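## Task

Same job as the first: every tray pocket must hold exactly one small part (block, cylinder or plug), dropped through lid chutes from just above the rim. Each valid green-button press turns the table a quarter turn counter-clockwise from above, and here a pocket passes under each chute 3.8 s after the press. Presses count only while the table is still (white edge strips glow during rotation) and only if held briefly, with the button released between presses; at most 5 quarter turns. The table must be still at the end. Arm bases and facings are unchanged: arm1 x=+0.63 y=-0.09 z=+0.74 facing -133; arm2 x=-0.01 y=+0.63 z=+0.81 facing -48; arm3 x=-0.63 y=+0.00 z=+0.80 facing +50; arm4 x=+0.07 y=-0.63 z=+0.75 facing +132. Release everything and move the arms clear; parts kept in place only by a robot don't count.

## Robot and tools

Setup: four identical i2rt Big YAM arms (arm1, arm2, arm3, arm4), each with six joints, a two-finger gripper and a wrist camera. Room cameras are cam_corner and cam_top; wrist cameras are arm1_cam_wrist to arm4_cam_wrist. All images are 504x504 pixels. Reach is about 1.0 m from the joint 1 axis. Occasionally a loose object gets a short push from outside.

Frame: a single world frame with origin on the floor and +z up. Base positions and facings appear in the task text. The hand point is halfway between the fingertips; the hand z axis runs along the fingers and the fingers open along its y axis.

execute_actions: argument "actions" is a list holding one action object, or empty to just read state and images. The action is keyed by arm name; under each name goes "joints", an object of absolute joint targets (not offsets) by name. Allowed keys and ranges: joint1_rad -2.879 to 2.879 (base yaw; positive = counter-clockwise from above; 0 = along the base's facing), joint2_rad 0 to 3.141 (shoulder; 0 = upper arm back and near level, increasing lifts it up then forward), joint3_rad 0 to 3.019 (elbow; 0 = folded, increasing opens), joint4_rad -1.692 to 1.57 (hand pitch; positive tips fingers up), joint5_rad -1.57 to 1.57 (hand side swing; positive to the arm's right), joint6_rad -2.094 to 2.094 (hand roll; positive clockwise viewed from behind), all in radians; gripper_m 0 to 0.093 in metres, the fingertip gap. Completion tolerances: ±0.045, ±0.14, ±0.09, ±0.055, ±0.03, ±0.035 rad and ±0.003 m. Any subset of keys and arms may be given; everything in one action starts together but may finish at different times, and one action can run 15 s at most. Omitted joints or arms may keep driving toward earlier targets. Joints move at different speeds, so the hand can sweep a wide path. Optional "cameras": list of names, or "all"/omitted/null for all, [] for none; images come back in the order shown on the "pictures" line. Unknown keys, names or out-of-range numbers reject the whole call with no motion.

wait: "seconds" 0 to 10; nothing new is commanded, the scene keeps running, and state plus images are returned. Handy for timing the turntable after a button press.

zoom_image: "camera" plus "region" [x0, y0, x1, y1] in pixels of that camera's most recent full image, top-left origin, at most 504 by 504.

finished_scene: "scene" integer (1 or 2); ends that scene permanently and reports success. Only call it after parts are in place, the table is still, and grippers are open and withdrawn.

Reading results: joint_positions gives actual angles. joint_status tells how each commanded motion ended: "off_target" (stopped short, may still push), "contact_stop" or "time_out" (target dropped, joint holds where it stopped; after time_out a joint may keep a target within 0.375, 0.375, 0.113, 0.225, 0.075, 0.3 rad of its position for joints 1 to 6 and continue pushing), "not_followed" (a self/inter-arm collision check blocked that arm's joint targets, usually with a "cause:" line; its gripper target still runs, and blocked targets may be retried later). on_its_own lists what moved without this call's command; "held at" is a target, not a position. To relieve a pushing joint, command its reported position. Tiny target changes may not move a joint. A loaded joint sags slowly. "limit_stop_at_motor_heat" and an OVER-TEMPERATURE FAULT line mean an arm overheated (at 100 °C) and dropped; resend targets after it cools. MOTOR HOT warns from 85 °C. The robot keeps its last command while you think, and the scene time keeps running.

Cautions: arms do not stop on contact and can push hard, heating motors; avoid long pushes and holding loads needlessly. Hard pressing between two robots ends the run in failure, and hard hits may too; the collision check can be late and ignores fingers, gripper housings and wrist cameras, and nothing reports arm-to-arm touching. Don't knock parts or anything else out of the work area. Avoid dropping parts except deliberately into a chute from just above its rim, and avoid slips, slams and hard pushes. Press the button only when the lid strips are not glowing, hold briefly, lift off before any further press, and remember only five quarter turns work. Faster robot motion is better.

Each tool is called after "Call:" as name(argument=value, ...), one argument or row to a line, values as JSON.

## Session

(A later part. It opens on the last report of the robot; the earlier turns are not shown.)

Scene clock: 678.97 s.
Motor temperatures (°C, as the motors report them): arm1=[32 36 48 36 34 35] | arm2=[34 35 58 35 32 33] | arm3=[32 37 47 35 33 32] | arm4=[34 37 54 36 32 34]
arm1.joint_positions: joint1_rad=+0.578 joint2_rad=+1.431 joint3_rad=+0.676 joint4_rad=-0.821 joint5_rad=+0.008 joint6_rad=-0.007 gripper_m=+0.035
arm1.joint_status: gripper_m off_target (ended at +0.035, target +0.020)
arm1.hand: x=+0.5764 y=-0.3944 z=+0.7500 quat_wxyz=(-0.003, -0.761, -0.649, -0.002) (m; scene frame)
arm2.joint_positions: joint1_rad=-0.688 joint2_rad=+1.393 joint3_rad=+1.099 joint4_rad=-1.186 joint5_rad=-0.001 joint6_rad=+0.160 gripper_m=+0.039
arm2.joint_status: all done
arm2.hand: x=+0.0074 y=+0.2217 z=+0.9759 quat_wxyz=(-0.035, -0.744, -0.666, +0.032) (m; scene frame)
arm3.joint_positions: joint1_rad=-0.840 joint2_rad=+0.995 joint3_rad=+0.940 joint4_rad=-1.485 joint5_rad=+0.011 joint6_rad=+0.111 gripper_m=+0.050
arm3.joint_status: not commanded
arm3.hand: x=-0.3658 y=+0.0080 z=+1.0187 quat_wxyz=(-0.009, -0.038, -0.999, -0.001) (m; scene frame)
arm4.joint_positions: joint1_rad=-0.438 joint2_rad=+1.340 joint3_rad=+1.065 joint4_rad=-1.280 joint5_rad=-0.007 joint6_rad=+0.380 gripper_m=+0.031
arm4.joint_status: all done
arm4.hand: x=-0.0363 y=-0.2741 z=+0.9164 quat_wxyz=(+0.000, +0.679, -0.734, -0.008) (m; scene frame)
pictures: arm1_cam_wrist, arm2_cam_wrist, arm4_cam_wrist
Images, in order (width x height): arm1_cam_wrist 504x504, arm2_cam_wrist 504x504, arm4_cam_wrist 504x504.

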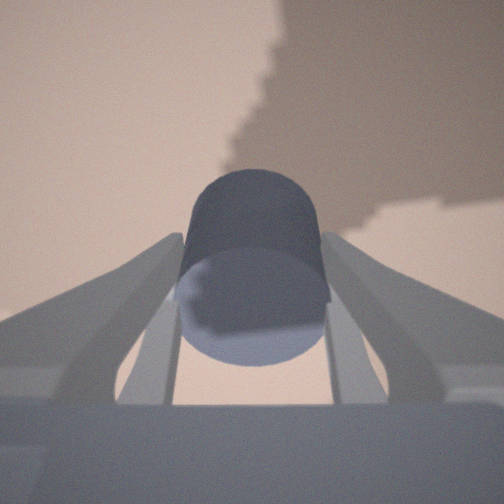

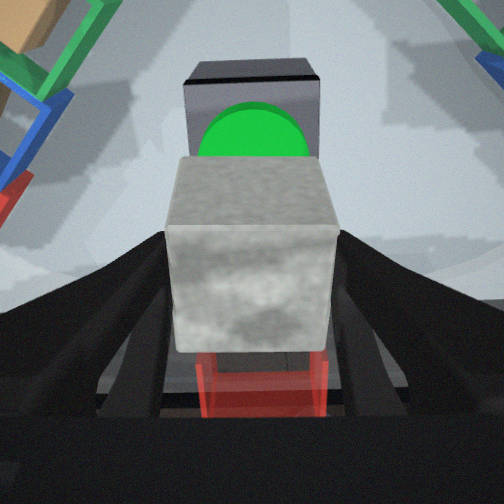

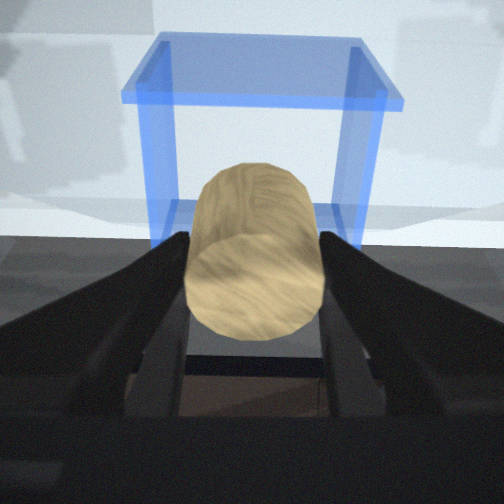

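Call:
execute_actions(
  actions=[
    {"arm1":{"joints":{"joint2_rad":0.9}}},
  ],
  cameras=[],
)

Call:
execute_actions(
  actions=[
    {"arm1":{"joints":{"joint2_rad":0.7,"joint3_rad":0.85,"joint4_rad":-1.68}}},
  ],
  cameras=[],
)

Call:
execute_actions(
  actions=[
    {"arm1":{"joints":{"joint1_rad":-0.978,"joint6_rad":-0.13}}},
  ],
  cameras=[],
)

Call:
execute_actions(
  actions=[
    {"arm1":{"joints":{"joint2_rad":1.19,"joint3_rad":1.12,"joint4_rad":-0.725}}},
  ],
  cameras=[],
)

Call:
execute_actions(
  actions=[
    {"arm1":{"joints":{"joint2_rad":1.38}}},
  ],
  cameras=["arm1_cam_wrist","cam_top"],
)

Scene clock: 700.33 s.
Motor temperatures (°C, as the motors report them): arm1=[32 36 48 36 34 35] | arm2=[34 35 58 35 32 33] | arm3=[32 37 47 35 33 32] | arm4=[34 37 56 36 32 34]
arm1.joint_positions: joint1_rad=+0.578 joint2_rad=+0.895 joint3_rad=+0.675 joint4_rad=-0.821 joint5_rad=+0.008 joint6_rad=-0.007 gripper_m=+0.035
arm1.joint_status: all done
arm1.hand: x=+0.5705 y=-0.4144 z=+0.9157 quat_wxyz=(-0.173, -0.736, -0.623, +0.201) (m; scene frame)
arm2.joint_positions: joint1_rad=-0.688 joint2_rad=+1.393 joint3_rad=+1.099 joint4_rad=-1.186 joint5_rad=-0.001 joint6_rad=+0.160 gripper_m=+0.039
arm2.joint_status: not commanded
arm2.hand: x=+0.0074 y=+0.2217 z=+0.9759 quat_wxyz=(-0.035, -0.744, -0.666, +0.032) (m; scene frame)
arm3.joint_positions: joint1_rad=-0.840 joint2_rad=+0.995 joint3_rad=+0.940 joint4_rad=-1.485 joint5_rad=+0.011 joint6_rad=+0.111 gripper_m=+0.050
arm3.joint_status: not commanded
arm3.hand: x=-0.3658 y=+0.0080 z=+1.0187 quat_wxyz=(-0.009, -0.038, -0.999, -0.001) (m; scene frame)
arm4.joint_positions: joint1_rad=-0.438 joint2_rad=+1.340 joint3_rad=+1.065 joint4_rad=-1.280 joint5_rad=-0.007 joint6_rad=+0.380 gripper_m=+0.031
arm4.joint_status: not commanded
arm4.hand: x=-0.0363 y=-0.2741 z=+0.9164 quat_wxyz=(+0.000, +0.679, -0.734, -0.008) (m; scene frame)
pictures: none
No camera images: the call's "cameras" was empty. Leave "cameras" out to get every camera's image.

Scene clock: 701.80 s.
Motor temperatures (°C, as the motors report them): arm1=[32 36 48 36 34 35] | arm2=[34 35 58 35 32 33] | arm3=[32 37 47 35 33 32] | arm4=[34 37 56 36 32 34]
arm1.joint_positions: joint1_rad=+0.578 joint2_rad=+0.693 joint3_rad=+0.828 joint4_rad=-1.665 joint5_rad=+0.008 joint6_rad=-0.007 gripper_m=+0.035
arm1.joint_status: all done
arm1.hand: x=+0.5982 y=-0.2437 z=+0.9722 quat_wxyz=(-0.018, -0.761, -0.649, +0.017) (m; scene frame)
arm2.joint_positions: joint1_rad=-0.688 joint2_rad=+1.393 joint3_rad=+1.099 joint4_rad=-1.186 joint5_rad=-0.001 joint6_rad=+0.160 gripper_m=+0.039
arm2.joint_status: not commanded
arm2.hand: x=+0.0074 y=+0.2217 z=+0.9759 quat_wxyz=(-0.035, -0.744, -0.666, +0.032) (m; scene frame)
arm3.joint_positions: joint1_rad=-0.840 joint2_rad=+0.995 joint3_rad=+0.940 joint4_rad=-1.485 joint5_rad=+0.011 joint6_rad=+0.111 gripper_m=+0.050
arm3.joint_status: not commanded
arm3.hand: x=-0.3658 y=+0.0080 z=+1.0187 quat_wxyz=(-0.009, -0.038, -0.999, -0.001) (m; scene frame)
arm4.joint_positions: joint1_rad=-0.438 joint2_rad=+1.340 joint3_rad=+1.065 joint4_rad=-1.280 joint5_rad=-0.007 joint6_rad=+0.380 gripper_m=+0.031
arm4.joint_status: not commanded
arm4.hand: x=-0.0363 y=-0.2741 z=+0.9164 quat_wxyz=(+0.000, +0.679, -0.734, -0.008) (m; scene frame)
pictures: none
No camera images: the call's "cameras" was empty. Leave "cameras" out to get every camera's image.

Scene clock: 703.57 s.
Motor temperatures (°C, as the motors report them): arm1=[32 36 49 36 34 35] | arm2=[34 35 58 35 32 33] | arm3=[32 37 47 35 33 32] | arm4=[34 37 56 36 32 34]
arm1.joint_positions: joint1_rad=-0.973 joint2_rad=+0.693 joint3_rad=+0.828 joint4_rad=-1.665 joint5_rad=+0.010 joint6_rad=-0.122 gripper_m=+0.035
arm1.joint_status: all done
arm1.hand: x=+0.4666 y=-0.0580 z=+0.9685 quat_wxyz=(+0.003, -1.000, +0.012, +0.013) (m; scene frame)
arm2.joint_positions: joint1_rad=-0.688 joint2_rad=+1.393 joint3_rad=+1.099 joint4_rad=-1.186 joint5_rad=-0.001 joint6_rad=+0.160 gripper_m=+0.039
arm2.joint_status: not commanded
arm2.hand: x=+0.0074 y=+0.2217 z=+0.9759 quat_wxyz=(-0.035, -0.744, -0.666, +0.032) (m; scene frame)
arm3.joint_positions: joint1_rad=-0.840 joint2_rad=+0.995 joint3_rad=+0.940 joint4_rad=-1.485 joint5_rad=+0.011 joint6_rad=+0.111 gripper_m=+0.050
arm3.joint_status: not commanded
arm3.hand: x=-0.3658 y=+0.0080 z=+1.0187 quat_wxyz=(-0.009, -0.038, -0.999, -0.001) (m; scene frame)
arm4.joint_positions: joint1_rad=-0.438 joint2_rad=+1.340 joint3_rad=+1.065 joint4_rad=-1.280 joint5_rad=-0.007 joint6_rad=+0.380 gripper_m=+0.031
arm4.joint_status: not commanded
arm4.hand: x=-0.0363 y=-0.2741 z=+0.9164 quat_wxyz=(+0.000, +0.679, -0.734, -0.008) (m; scene frame)
pictures: none
No camera images: the call's "cameras" was empty. Leave "cameras" out to get every camera's image.

Scene clock: 705.07 s.
Motor temperatures (°C, as the motors report them): arm1=[32 36 49 36 34 35] | arm2=[34 35 58 35 32 33] | arm3=[32 37 47 35 33 32] | arm4=[34 37 56 36 32 34]
arm1.joint_positions: joint1_rad=-0.973 joint2_rad=+1.200 joint3_rad=+1.083 joint4_rad=-0.749 joint5_rad=+0.010 joint6_rad=-0.122 gripper_m=+0.035
arm1.joint_status: all done
arm1.hand: x=+0.1454 y=-0.0103 z=+1.0091 quat_wxyz=(+0.046, -0.941, +0.015, +0.335) (m; scene frame)
arm2.joint_positions: joint1_rad=-0.688 joint2_rad=+1.393 joint3_rad=+1.099 joint4_rad=-1.186 joint5_rad=-0.001 joint6_rad=+0.160 gripper_m=+0.039
arm2.joint_status: not commanded
arm2.hand: x=+0.0074 y=+0.2217 z=+0.9759 quat_wxyz=(-0.035, -0.744, -0.666, +0.032) (m; scene frame)
arm3.joint_positions: joint1_rad=-0.840 joint2_rad=+0.995 joint3_rad=+0.940 joint4_rad=-1.485 joint5_rad=+0.011 joint6_rad=+0.111 gripper_m=+0.050
arm3.joint_status: not commanded
arm3.hand: x=-0.3658 y=+0.0080 z=+1.0187 quat_wxyz=(-0.009, -0.038, -0.999, -0.001) (m; scene frame)
arm4.joint_positions: joint1_rad=-0.438 joint2_rad=+1.340 joint3_rad=+1.065 joint4_rad=-1.280 joint5_rad=-0.007 joint6_rad=+0.380 gripper_m=+0.031
arm4.joint_status: not commanded
arm4.hand: x=-0.0363 y=-0.2741 z=+0.9164 quat_wxyz=(+0.000, +0.679, -0.734, -0.008) (m; scene frame)
pictures: none
No camera images: the call's "cameras" was empty. Leave "cameras" out to get every camera's image.

Scene clock: 706.07 s.
Motor temperatures (°C, as the motors report them): arm1=[32 36 50 36 34 35] | arm2=[34 35 58 35 32 33] | arm3=[32 37 47 35 33 32] | arm4=[34 37 56 36 32 34]
arm1.joint_positions: joint1_rad=-0.973 joint2_rad=+1.391 joint3_rad=+1.083 joint4_rad=-0.744 joint5_rad=+0.010 joint6_rad=-0.122 gripper_m=+0.035
arm1.joint_status: all done
arm1.hand: x=+0.1265 y=-0.0083 z=+0.9184 quat_wxyz=(+0.034, -0.968, +0.014, +0.247) (m; scene frame)
arm2.joint_positions: joint1_rad=-0.688 joint2_rad=+1.393 joint3_rad=+1.099 joint4_rad=-1.186 joint5_rad=-0.001 joint6_rad=+0.160 gripper_m=+0.039
arm2.joint_status: not commanded
arm2.hand: x=+0.0074 y=+0.2217 z=+0.9759 quat_wxyz=(-0.035, -0.744, -0.666, +0.032) (m; scene frame)
arm3.joint_positions: joint1_rad=-0.840 joint2_rad=+0.995 joint3_rad=+0.940 joint4_rad=-1.485 joint5_rad=+0.011 joint6_rad=+0.111 gripper_m=+0.050
arm3.joint_status: not commanded
arm3.hand: x=-0.3658 y=+0.0080 z=+1.0187 quat_wxyz=(-0.009, -0.038, -0.999, -0.001) (m; scene frame)
arm4.joint_positions: joint1_rad=-0.438 joint2_rad=+1.340 joint3_rad=+1.065 joint4_rad=-1.280 joint5_rad=-0.007 joint6_rad=+0.380 gripper_m=+0.031
arm4.joint_status: not commanded
arm4.hand: x=-0.0363 y=-0.2741 z=+0.9164 quat_wxyz=(+0.000, +0.679, -0.734, -0.008) (m; scene frame)
pictures: arm1_cam_wrist, cam_top
Images, in order (width x height): arm1_cam_wrist 504x504, cam_top 504x504.

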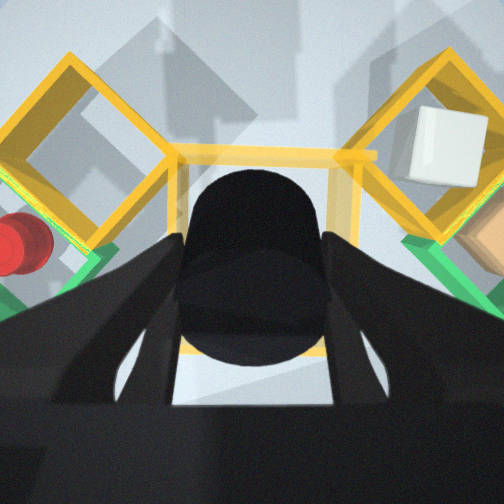

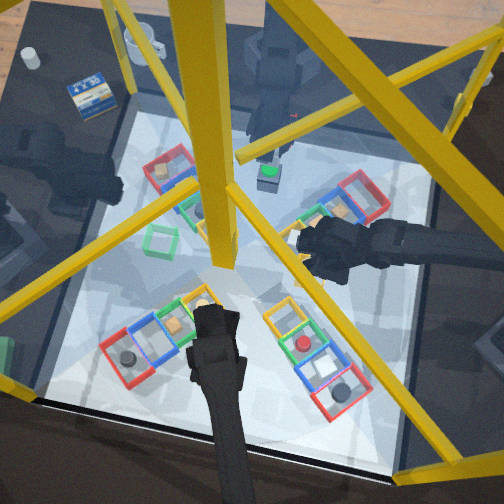

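Call:
execute_actions(
  actions=[
    {"arm2":{"joints":{"joint2_rad":1.42}}},
  ],
  cameras=["arm2_cam_wrist"],
)

Scene clock: 710.77 s.
Motor temperatures (°C, as the motors report them): arm1=[32 36 51 36 34 35] | arm2=[34 35 58 35 32 33] | arm3=[32 37 47 35 33 32] | arm4=[34 37 56 36 32 34]
arm1.joint_positions: joint1_rad=-0.973 joint2_rad=+1.391 joint3_rad=+1.083 joint4_rad=-0.744 joint5_rad=+0.010 joint6_rad=-0.122 gripper_m=+0.035
arm1.joint_status: not commanded
arm1.hand: x=+0.1265 y=-0.0083 z=+0.9184 quat_wxyz=(+0.034, -0.968, +0.014, +0.247) (m; scene frame)
arm2.joint_positions: joint1_rad=-0.688 joint2_rad=+1.409 joint3_rad=+1.099 joint4_rad=-1.186 joint5_rad=-0.001 joint6_rad=+0.160 gripper_m=+0.039
arm2.joint_status: all done
arm2.hand: x=+0.0074 y=+0.2212 z=+0.9697 quat_wxyz=(-0.029, -0.745, -0.666, +0.027) (m; scene frame)
arm3.joint_positions: joint1_rad=-0.840 joint2_rad=+0.995 joint3_rad=+0.940 joint4_rad=-1.485 joint5_rad=+0.011 joint6_rad=+0.111 gripper_m=+0.050
arm3.joint_status: not commanded
arm3.hand: x=-0.3658 y=+0.0080 z=+1.0187 quat_wxyz=(-0.009, -0.038, -0.999, -0.001) (m; scene frame)
arm4.joint_positions: joint1_rad=-0.438 joint2_rad=+1.340 joint3_rad=+1.065 joint4_rad=-1.280 joint5_rad=-0.007 joint6_rad=+0.380 gripper_m=+0.031
arm4.joint_status: not commanded
arm4.hand: x=-0.0363 y=-0.2741 z=+0.9164 quat_wxyz=(+0.000, +0.679, -0.734, -0.008) (m; scene frame)
pictures: arm2_cam_wrist
Images, in order (width x height): arm2_cam_wrist 504x504.

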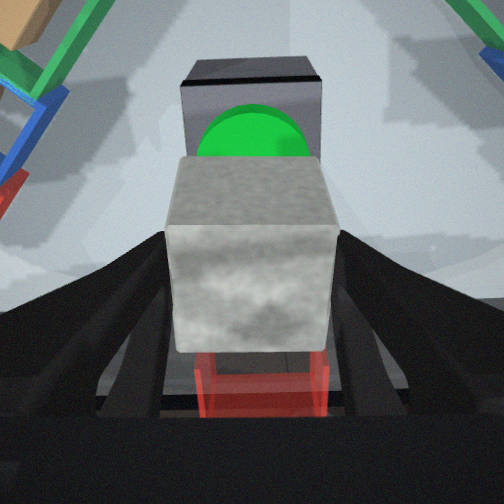

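Call:
execute_actions(
  actions=[
    {"arm2":{"joints":{"joint2_rad":1.57}}},
  ],
  cameras=[],
)

Call:
execute_actions(
  actions=[
    {"arm2":{"joints":{"joint2_rad":1.10,"joint1_rad":-0.64}}},
  ],
  cameras=[],
)

Call:
execute_actions(
  actions=[
    {"arm2":{"joints":{"joint3_rad":0.731}}},
  ],
  cameras=[],
)

Call:
wait(
  seconds=0.42,
)

Call:
execute_actions(
  actions=[
    {"arm1":{"joints":{"gripper_m":0.06}},"arm4":{"joints":{"gripper_m":0.055}},"arm2":{"joints":{"gripper_m":0.06}}},
  ],
)

Scene clock: 720.37 s.
Motor temperatures (°C, as the motors report them): arm1=[32 37 52 36 34 35] | arm2=[34 35 58 35 32 33] | arm3=[32 37 47 35 33 32] | arm4=[34 37 57 36 32 34]
arm1.joint_positions: joint1_rad=-0.973 joint2_rad=+1.391 joint3_rad=+1.083 joint4_rad=-0.744 joint5_rad=+0.010 joint6_rad=-0.122 gripper_m=+0.035
arm1.joint_status: not commanded
arm1.hand: x=+0.1265 y=-0.0083 z=+0.9184 quat_wxyz=(+0.034, -0.968, +0.014, +0.247) (m; scene frame)
arm2.joint_positions: joint1_rad=-0.688 joint2_rad=+1.517 joint3_rad=+1.137 joint4_rad=-1.184 joint5_rad=-0.002 joint6_rad=+0.161 gripper_m=+0.039
arm2.joint_status: all done
arm2.hand: x=+0.0080 y=+0.2055 z=+0.9411 quat_wxyz=(-0.003, -0.746, -0.666, +0.006) (m; scene frame)
arm3.joint_positions: joint1_rad=-0.840 joint2_rad=+0.995 joint3_rad=+0.940 joint4_rad=-1.485 joint5_rad=+0.011 joint6_rad=+0.111 gripper_m=+0.050
arm3.joint_status: not commanded
arm3.hand: x=-0.3658 y=+0.0080 z=+1.0187 quat_wxyz=(-0.009, -0.038, -0.999, -0.001) (m; scene frame)
arm4.joint_positions: joint1_rad=-0.438 joint2_rad=+1.340 joint3_rad=+1.065 joint4_rad=-1.280 joint5_rad=-0.007 joint6_rad=+0.380 gripper_m=+0.031
arm4.joint_status: not commanded
arm4.hand: x=-0.0363 y=-0.2741 z=+0.9164 quat_wxyz=(+0.000, +0.679, -0.734, -0.008) (m; scene frame)
pictures: none
No camera images: the call's "cameras" was empty. Leave "cameras" out to get every camera's image.

Scene clock: 721.73 s.
Motor temperatures (°C, as the motors report them): arm1=[32 37 53 36 34 35] | arm2=[34 35 58 35 32 33] | arm3=[32 37 47 35 33 32] | arm4=[34 37 57 36 32 34]
arm1.joint_positions: joint1_rad=-0.973 joint2_rad=+1.391 joint3_rad=+1.083 joint4_rad=-0.744 joint5_rad=+0.010 joint6_rad=-0.122 gripper_m=+0.035
arm1.joint_status: not commanded
arm1.hand: x=+0.1265 y=-0.0083 z=+0.9184 quat_wxyz=(+0.034, -0.968, +0.014, +0.247) (m; scene frame)
arm2.joint_positions: joint1_rad=-0.640 joint2_rad=+1.098 joint3_rad=+1.120 joint4_rad=-1.184 joint5_rad=+0.000 joint6_rad=+0.161 gripper_m=+0.039
arm2.joint_status: all done
arm2.hand: x=+0.0257 y=+0.2438 z=+1.0972 quat_wxyz=(-0.160, -0.714, -0.670, +0.128) (m; scene frame)
arm3.joint_positions: joint1_rad=-0.840 joint2_rad=+0.995 joint3_rad=+0.940 joint4_rad=-1.485 joint5_rad=+0.011 joint6_rad=+0.111 gripper_m=+0.050
arm3.joint_status: not commanded
arm3.hand: x=-0.3658 y=+0.0080 z=+1.0187 quat_wxyz=(-0.009, -0.038, -0.999, -0.001) (m; scene frame)
arm4.joint_positions: joint1_rad=-0.438 joint2_rad=+1.340 joint3_rad=+1.065 joint4_rad=-1.280 joint5_rad=-0.007 joint6_rad=+0.380 gripper_m=+0.031
arm4.joint_status: not commanded
arm4.hand: x=-0.0363 y=-0.2741 z=+0.9164 quat_wxyz=(+0.000, +0.679, -0.734, -0.008) (m; scene frame)
pictures: none
No camera images: the call's "cameras" was empty. Leave "cameras" out to get every camera's image.

Scene clock: 722.87 s.
Motor temperatures (°C, as the motors report them): arm1=[32 37 53 36 34 35] | arm2=[34 35 58 35 32 33] | arm3=[32 37 47 35 33 32] | arm4=[34 37 57 36 32 34]
arm1.joint_positions: joint1_rad=-0.973 joint2_rad=+1.391 joint3_rad=+1.083 joint4_rad=-0.744 joint5_rad=+0.010 joint6_rad=-0.122 gripper_m=+0.035
arm1.joint_status: not commanded
arm1.hand: x=+0.1265 y=-0.0083 z=+0.9184 quat_wxyz=(+0.034, -0.968, +0.014, +0.247) (m; scene frame)
arm2.joint_positions: joint1_rad=-0.640 joint2_rad=+1.099 joint3_rad=+0.725 joint4_rad=-1.181 joint5_rad=+0.000 joint6_rad=+0.161 gripper_m=+0.039
arm2.joint_status: all done
arm2.hand: x=+0.0129 y=+0.3622 z=+0.9287 quat_wxyz=(-0.006, -0.730, -0.684, +0.009) (m; scene frame)
arm3.joint_positions: joint1_rad=-0.840 joint2_rad=+0.995 joint3_rad=+0.940 joint4_rad=-1.485 joint5_rad=+0.011 joint6_rad=+0.111 gripper_m=+0.050
arm3.joint_status: not commanded
arm3.hand: x=-0.3658 y=+0.0080 z=+1.0187 quat_wxyz=(-0.009, -0.038, -0.999, -0.001) (m; scene frame)
arm4.joint_positions: joint1_rad=-0.438 joint2_rad=+1.340 joint3_rad=+1.065 joint4_rad=-1.280 joint5_rad=-0.007 joint6_rad=+0.380 gripper_m=+0.031
arm4.joint_status: not commanded
arm4.hand: x=-0.0363 y=-0.2741 z=+0.9164 quat_wxyz=(+0.000, +0.679, -0.734, -0.008) (m; scene frame)
pictures: none
No camera images: the call's "cameras" was empty. Leave "cameras" out to get every camera's image.

Scene clock: 723.30 s.
Motor temperatures (°C, as the motors report them): arm1=[32 37 53 36 34 35] | arm2=[34 35 58 35 32 33] | arm3=[32 37 47 35 33 32] | arm4=[34 37 57 36 32 34]
arm1.joint_positions: joint1_rad=-0.973 joint2_rad=+1.391 joint3_rad=+1.083 joint4_rad=-0.744 joint5_rad=+0.010 joint6_rad=-0.122 gripper_m=+0.035
arm1.joint_status: not commanded
arm1.hand: x=+0.1265 y=-0.0083 z=+0.9184 quat_wxyz=(+0.034, -0.968, +0.014, +0.247) (m; scene frame)
arm2.joint_positions: joint1_rad=-0.640 joint2_rad=+1.099 joint3_rad=+0.725 joint4_rad=-1.181 joint5_rad=+0.000 joint6_rad=+0.161 gripper_m=+0.039
arm2.joint_status: all done
arm2.hand: x=+0.0129 y=+0.3622 z=+0.9287 quat_wxyz=(-0.006, -0.730, -0.684, +0.009) (m; scene frame)
arm3.joint_positions: joint1_rad=-0.840 joint2_rad=+0.995 joint3_rad=+0.940 joint4_rad=-1.485 joint5_rad=+0.011 joint6_rad=+0.111 gripper_m=+0.050
arm3.joint_status: not commanded
arm3.hand: x=-0.3658 y=+0.0080 z=+1.0187 quat_wxyz=(-0.009, -0.038, -0.999, -0.001) (m; scene frame)
arm4.joint_positions: joint1_rad=-0.438 joint2_rad=+1.340 joint3_rad=+1.065 joint4_rad=-1.280 joint5_rad=-0.007 joint6_rad=+0.380 gripper_m=+0.031
arm4.joint_status: not commanded
arm4.hand: x=-0.0363 y=-0.2741 z=+0.9164 quat_wxyz=(+0.000, +0.679, -0.734, -0.008) (m; scene frame)
wait: 0.43 s; at rest by 0.27 s
pictures: arm1_cam_wrist, arm2_cam_wrist, arm3_cam_wrist, arm4_cam_wrist, cam_corner, cam_top
Images, in order (width x height): arm1_cam_wrist 504x504, arm2_cam_wrist 504x504, arm3_cam_wrist 504x504, arm4_cam_wrist 504x504, cam_corner 504x504, cam_top 504x504.

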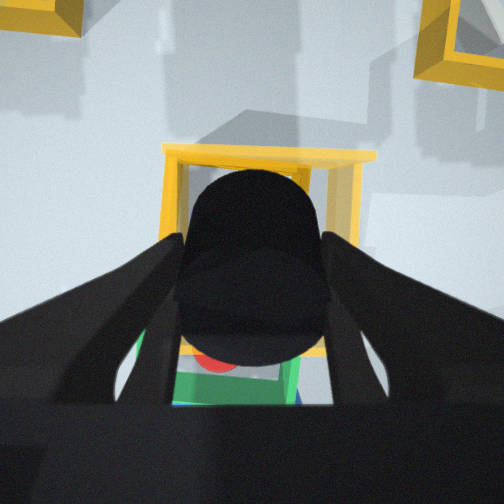

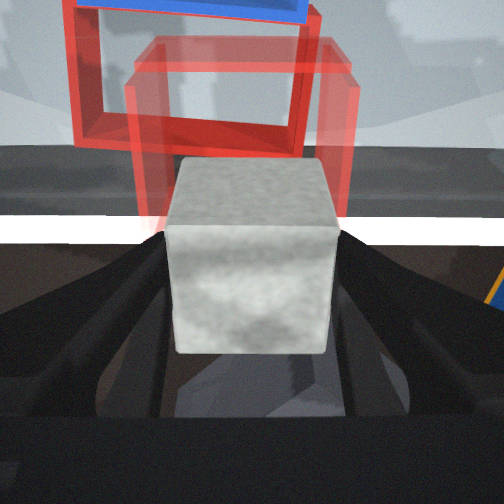

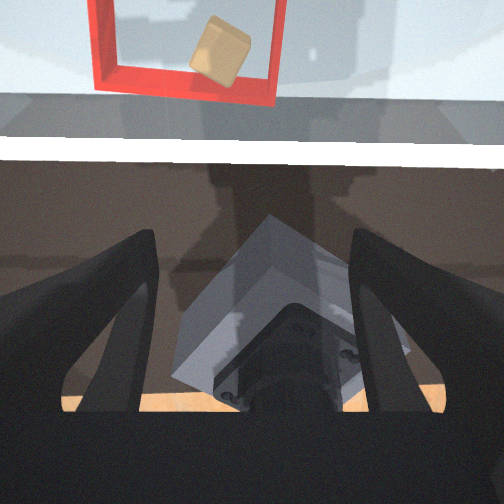

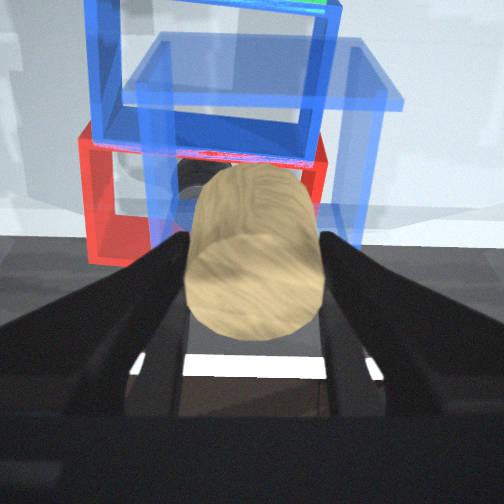

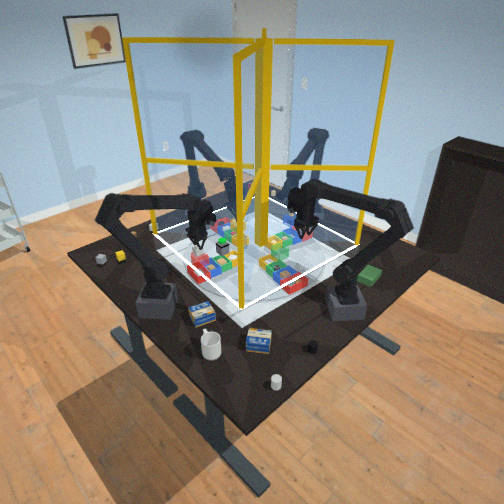

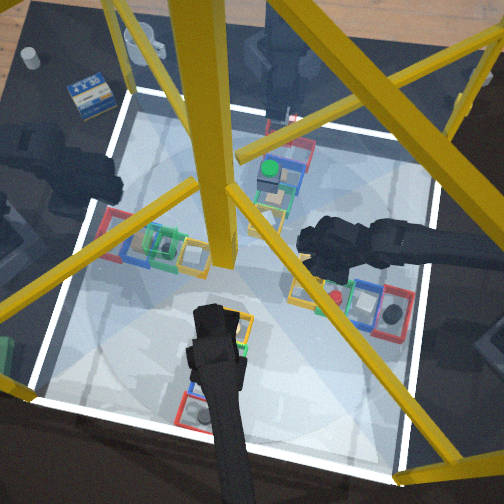

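Scene clock: 723.87 s.
Motor temperatures (°C, as the motors report them): arm1=[32 37 53 36 34 35] | arm2=[34 35 58 35 32 33] | arm3=[32 37 47 35 33 32] | arm4=[34 37 57 36 32 34]
arm1.joint_positions: joint1_rad=-0.973 joint2_rad=+1.391 joint3_rad=+1.083 joint4_rad=-0.744 joint5_rad=+0.010 joint6_rad=-0.122 gripper_m=+0.060
arm1.joint_status: all done
arm1.hand: x=+0.1265 y=-0.0083 z=+0.9184 quat_wxyz=(+0.034, -0.968, +0.014, +0.247) (m; scene frame)
arm2.joint_positions: joint1_rad=-0.640 joint2_rad=+1.099 joint3_rad=+0.725 joint4_rad=-1.181 joint5_rad=+0.000 joint6_rad=+0.162 gripper_m=+0.060
arm2.joint_status: all done
arm2.hand: x=+0.0129 y=+0.3622 z=+0.9287 quat_wxyz=(-0.006, -0.730, -0.684, +0.009) (m; scene frame)
arm3.joint_positions: joint1_rad=-0.840 joint2_rad=+0.995 joint3_rad=+0.940 joint4_rad=-1.485 joint5_rad=+0.011 joint6_rad=+0.111 gripper_m=+0.050
arm3.joint_status: not commanded
arm3.hand: x=-0.3658 y=+0.0080 z=+1.0187 quat_wxyz=(-0.009, -0.038, -0.999, -0.001) (m; scene frame)
arm4.joint_positions: joint1_rad=-0.438 joint2_rad=+1.340 joint3_rad=+1.065 joint4_rad=-1.280 joint5_rad=-0.007 joint6_rad=+0.381 gripper_m=+0.055
arm4.joint_status: all done
arm4.hand: x=-0.0363 y=-0.2741 z=+0.9164 quat_wxyz=(+0.000, +0.679, -0.735, -0.008) (m; scene frame)
pictures: arm1_cam_wrist, arm2_cam_wrist, arm3_cam_wrist, arm4_cam_wrist, cam_corner, cam_top
Images, in order (width x height): arm1_cam_wrist 504x504, arm2_cam_wrist 504x504, arm3_cam_wrist 504x504, arm4_cam_wrist 504x504, cam_corner 504x504, cam_top 504x504.

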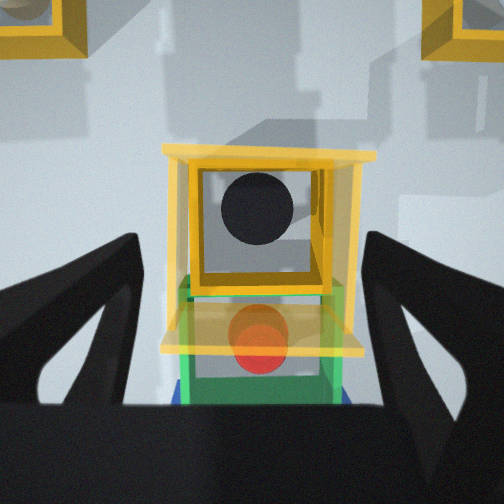

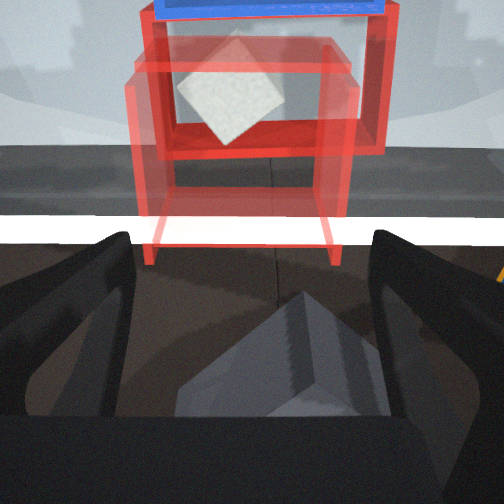

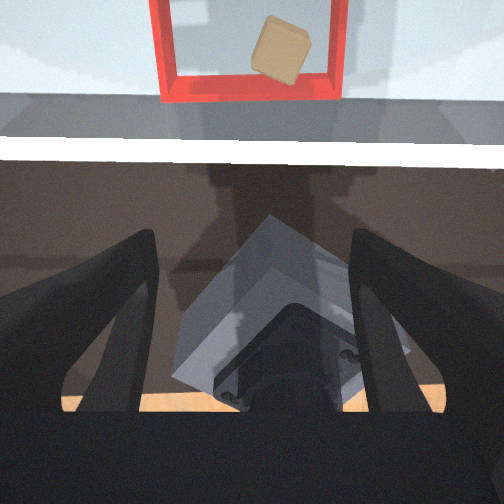

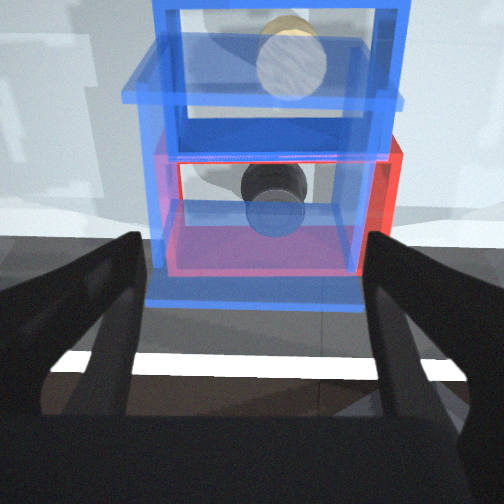

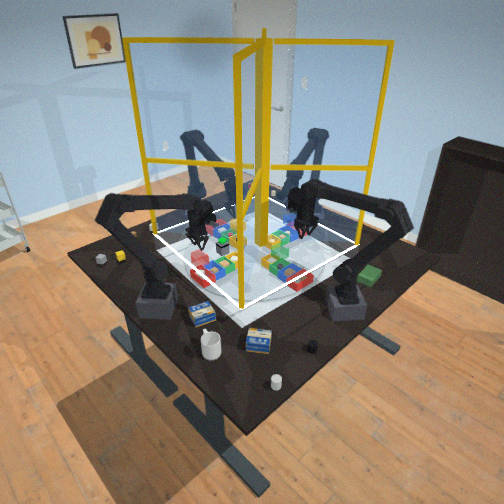

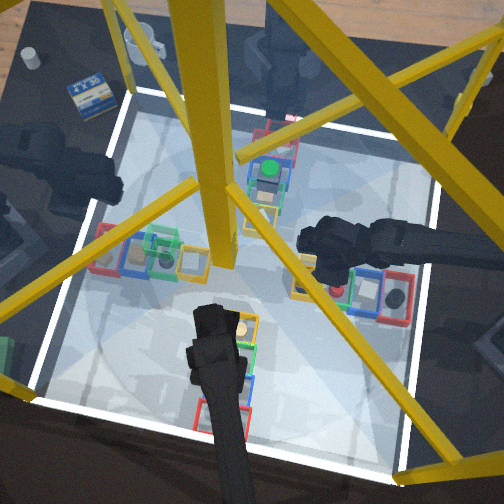

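All three parts dropped into their pockets. Next I'll retract the arms and check the trays.

Call:
execute_actions(
  actions=[
    {"arm1":{"joints":{"joint2_rad":0.8}},"arm4":{"joints":{"joint2_rad":0.9}},"arm2":{"joints":{"joint2_rad":0.8}}},
  ],
  cameras=[],
)

Call:
execute_actions(
  actions=[
    {"arm1":{"joints":{"joint2_rad":0.6,"joint3_rad":0.85,"joint4_rad":-1.6}},"arm4":{"joints":{"joint3_rad":0.85,"joint4_rad":-1.5}},"arm2":{"joints":{"joint3_rad":0.8,"joint4_rad":-1.5}}},
  ],
  cameras=["cam_top","cam_corner"],
)

Scene clock: 730.83 s.
Motor temperatures (°C, as the motors report them): arm1=[32 37 53 36 34 35] | arm2=[34 35 57 34 32 33] | arm3=[32 37 47 35 33 32] | arm4=[34 37 57 36 32 34]
arm1.joint_positions: joint1_rad=-0.973 joint2_rad=+0.792 joint3_rad=+1.092 joint4_rad=-0.743 joint5_rad=+0.010 joint6_rad=-0.122 gripper_m=+0.060
arm1.joint_status: all done
arm1.hand: x=+0.2371 y=-0.0223 z=+1.1897 quat_wxyz=(+0.072, -0.849, +0.015, +0.523) (m; scene frame)
arm2.joint_positions: joint1_rad=-0.640 joint2_rad=+0.794 joint3_rad=+0.725 joint4_rad=-1.181 joint5_rad=+0.000 joint6_rad=+0.162 gripper_m=+0.060
arm2.joint_status: all done
arm2.hand: x=+0.0128 y=+0.3688 z=+1.0039 quat_wxyz=(-0.126, -0.720, -0.675, +0.102) (m; scene frame)
arm3.joint_positions: joint1_rad=-0.840 joint2_rad=+0.995 joint3_rad=+0.940 joint4_rad=-1.485 joint5_rad=+0.011 joint6_rad=+0.111 gripper_m=+0.050
arm3.joint_status: not commanded
arm3.hand: x=-0.3658 y=+0.0080 z=+1.0187 quat_wxyz=(-0.009, -0.038, -0.999, -0.001) (m; scene frame)
arm4.joint_positions: joint1_rad=-0.438 joint2_rad=+0.892 joint3_rad=+1.069 joint4_rad=-1.280 joint5_rad=-0.007 joint6_rad=+0.381 gripper_m=+0.055
arm4.joint_status: all done
arm4.hand: x=-0.0218 y=-0.3204 z=+1.0669 quat_wxyz=(-0.096, +0.661, -0.714, -0.210) (m; scene frame)
pictures: none
No camera images: the call's "cameras" was empty. Leave "cameras" out to get every camera's image.

Scene clock: 732.30 s.
Motor temperatures (°C, as the motors report them): arm1=[32 37 53 36 34 35] | arm2=[34 35 57 34 32 33] | arm3=[32 37 47 35 33 32] | arm4=[34 37 56 36 32 34]
arm1.joint_positions: joint1_rad=-0.973 joint2_rad=+0.595 joint3_rad=+0.859 joint4_rad=-1.583 joint5_rad=+0.010 joint6_rad=-0.122 gripper_m=+0.060
arm1.joint_status: all done
arm1.hand: x=+0.4526 y=-0.0557 z=+0.9984 quat_wxyz=(+0.017, -0.993, +0.013, +0.117) (m; scene frame)
arm2.joint_positions: joint1_rad=-0.640 joint2_rad=+0.795 joint3_rad=+0.760 joint4_rad=-1.489 joint5_rad=+0.000 joint6_rad=+0.162 gripper_m=+0.060
arm2.joint_status: all done
arm2.hand: x=+0.0066 y=+0.4336 z=+1.0046 quat_wxyz=(-0.018, -0.729, -0.684, +0.019) (m; scene frame)
arm3.joint_positions: joint1_rad=-0.840 joint2_rad=+0.995 joint3_rad=+0.940 joint4_rad=-1.485 joint5_rad=+0.011 joint6_rad=+0.111 gripper_m=+0.050
arm3.joint_status: not commanded
arm3.hand: x=-0.3658 y=+0.0080 z=+1.0187 quat_wxyz=(-0.009, -0.038, -0.999, -0.001) (m; scene frame)
arm4.joint_positions: joint1_rad=-0.438 joint2_rad=+0.896 joint3_rad=+0.848 joint4_rad=-1.493 joint5_rad=-0.007 joint6_rad=+0.381 gripper_m=+0.055
arm4.joint_status: all done
arm4.hand: x=+0.0069 y=-0.4129 z=+0.9561 quat_wxyz=(-0.003, +0.679, -0.734, -0.014) (m; scene frame)
pictures: cam_corner, cam_top
Images, in order (width x height): cam_corner 504x504, cam_top 504x504.

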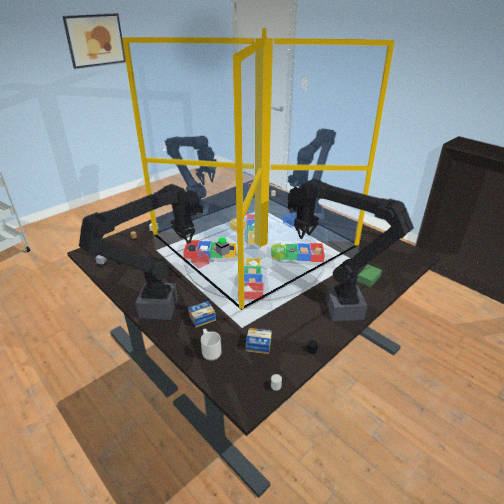

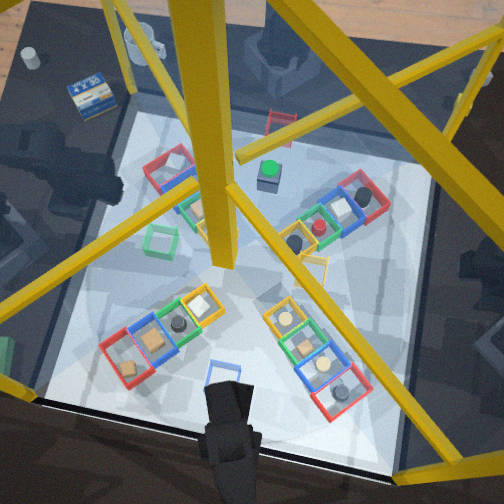

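Call:
finished_scene(
  scene=2,
)

The scene is finished: the task was done.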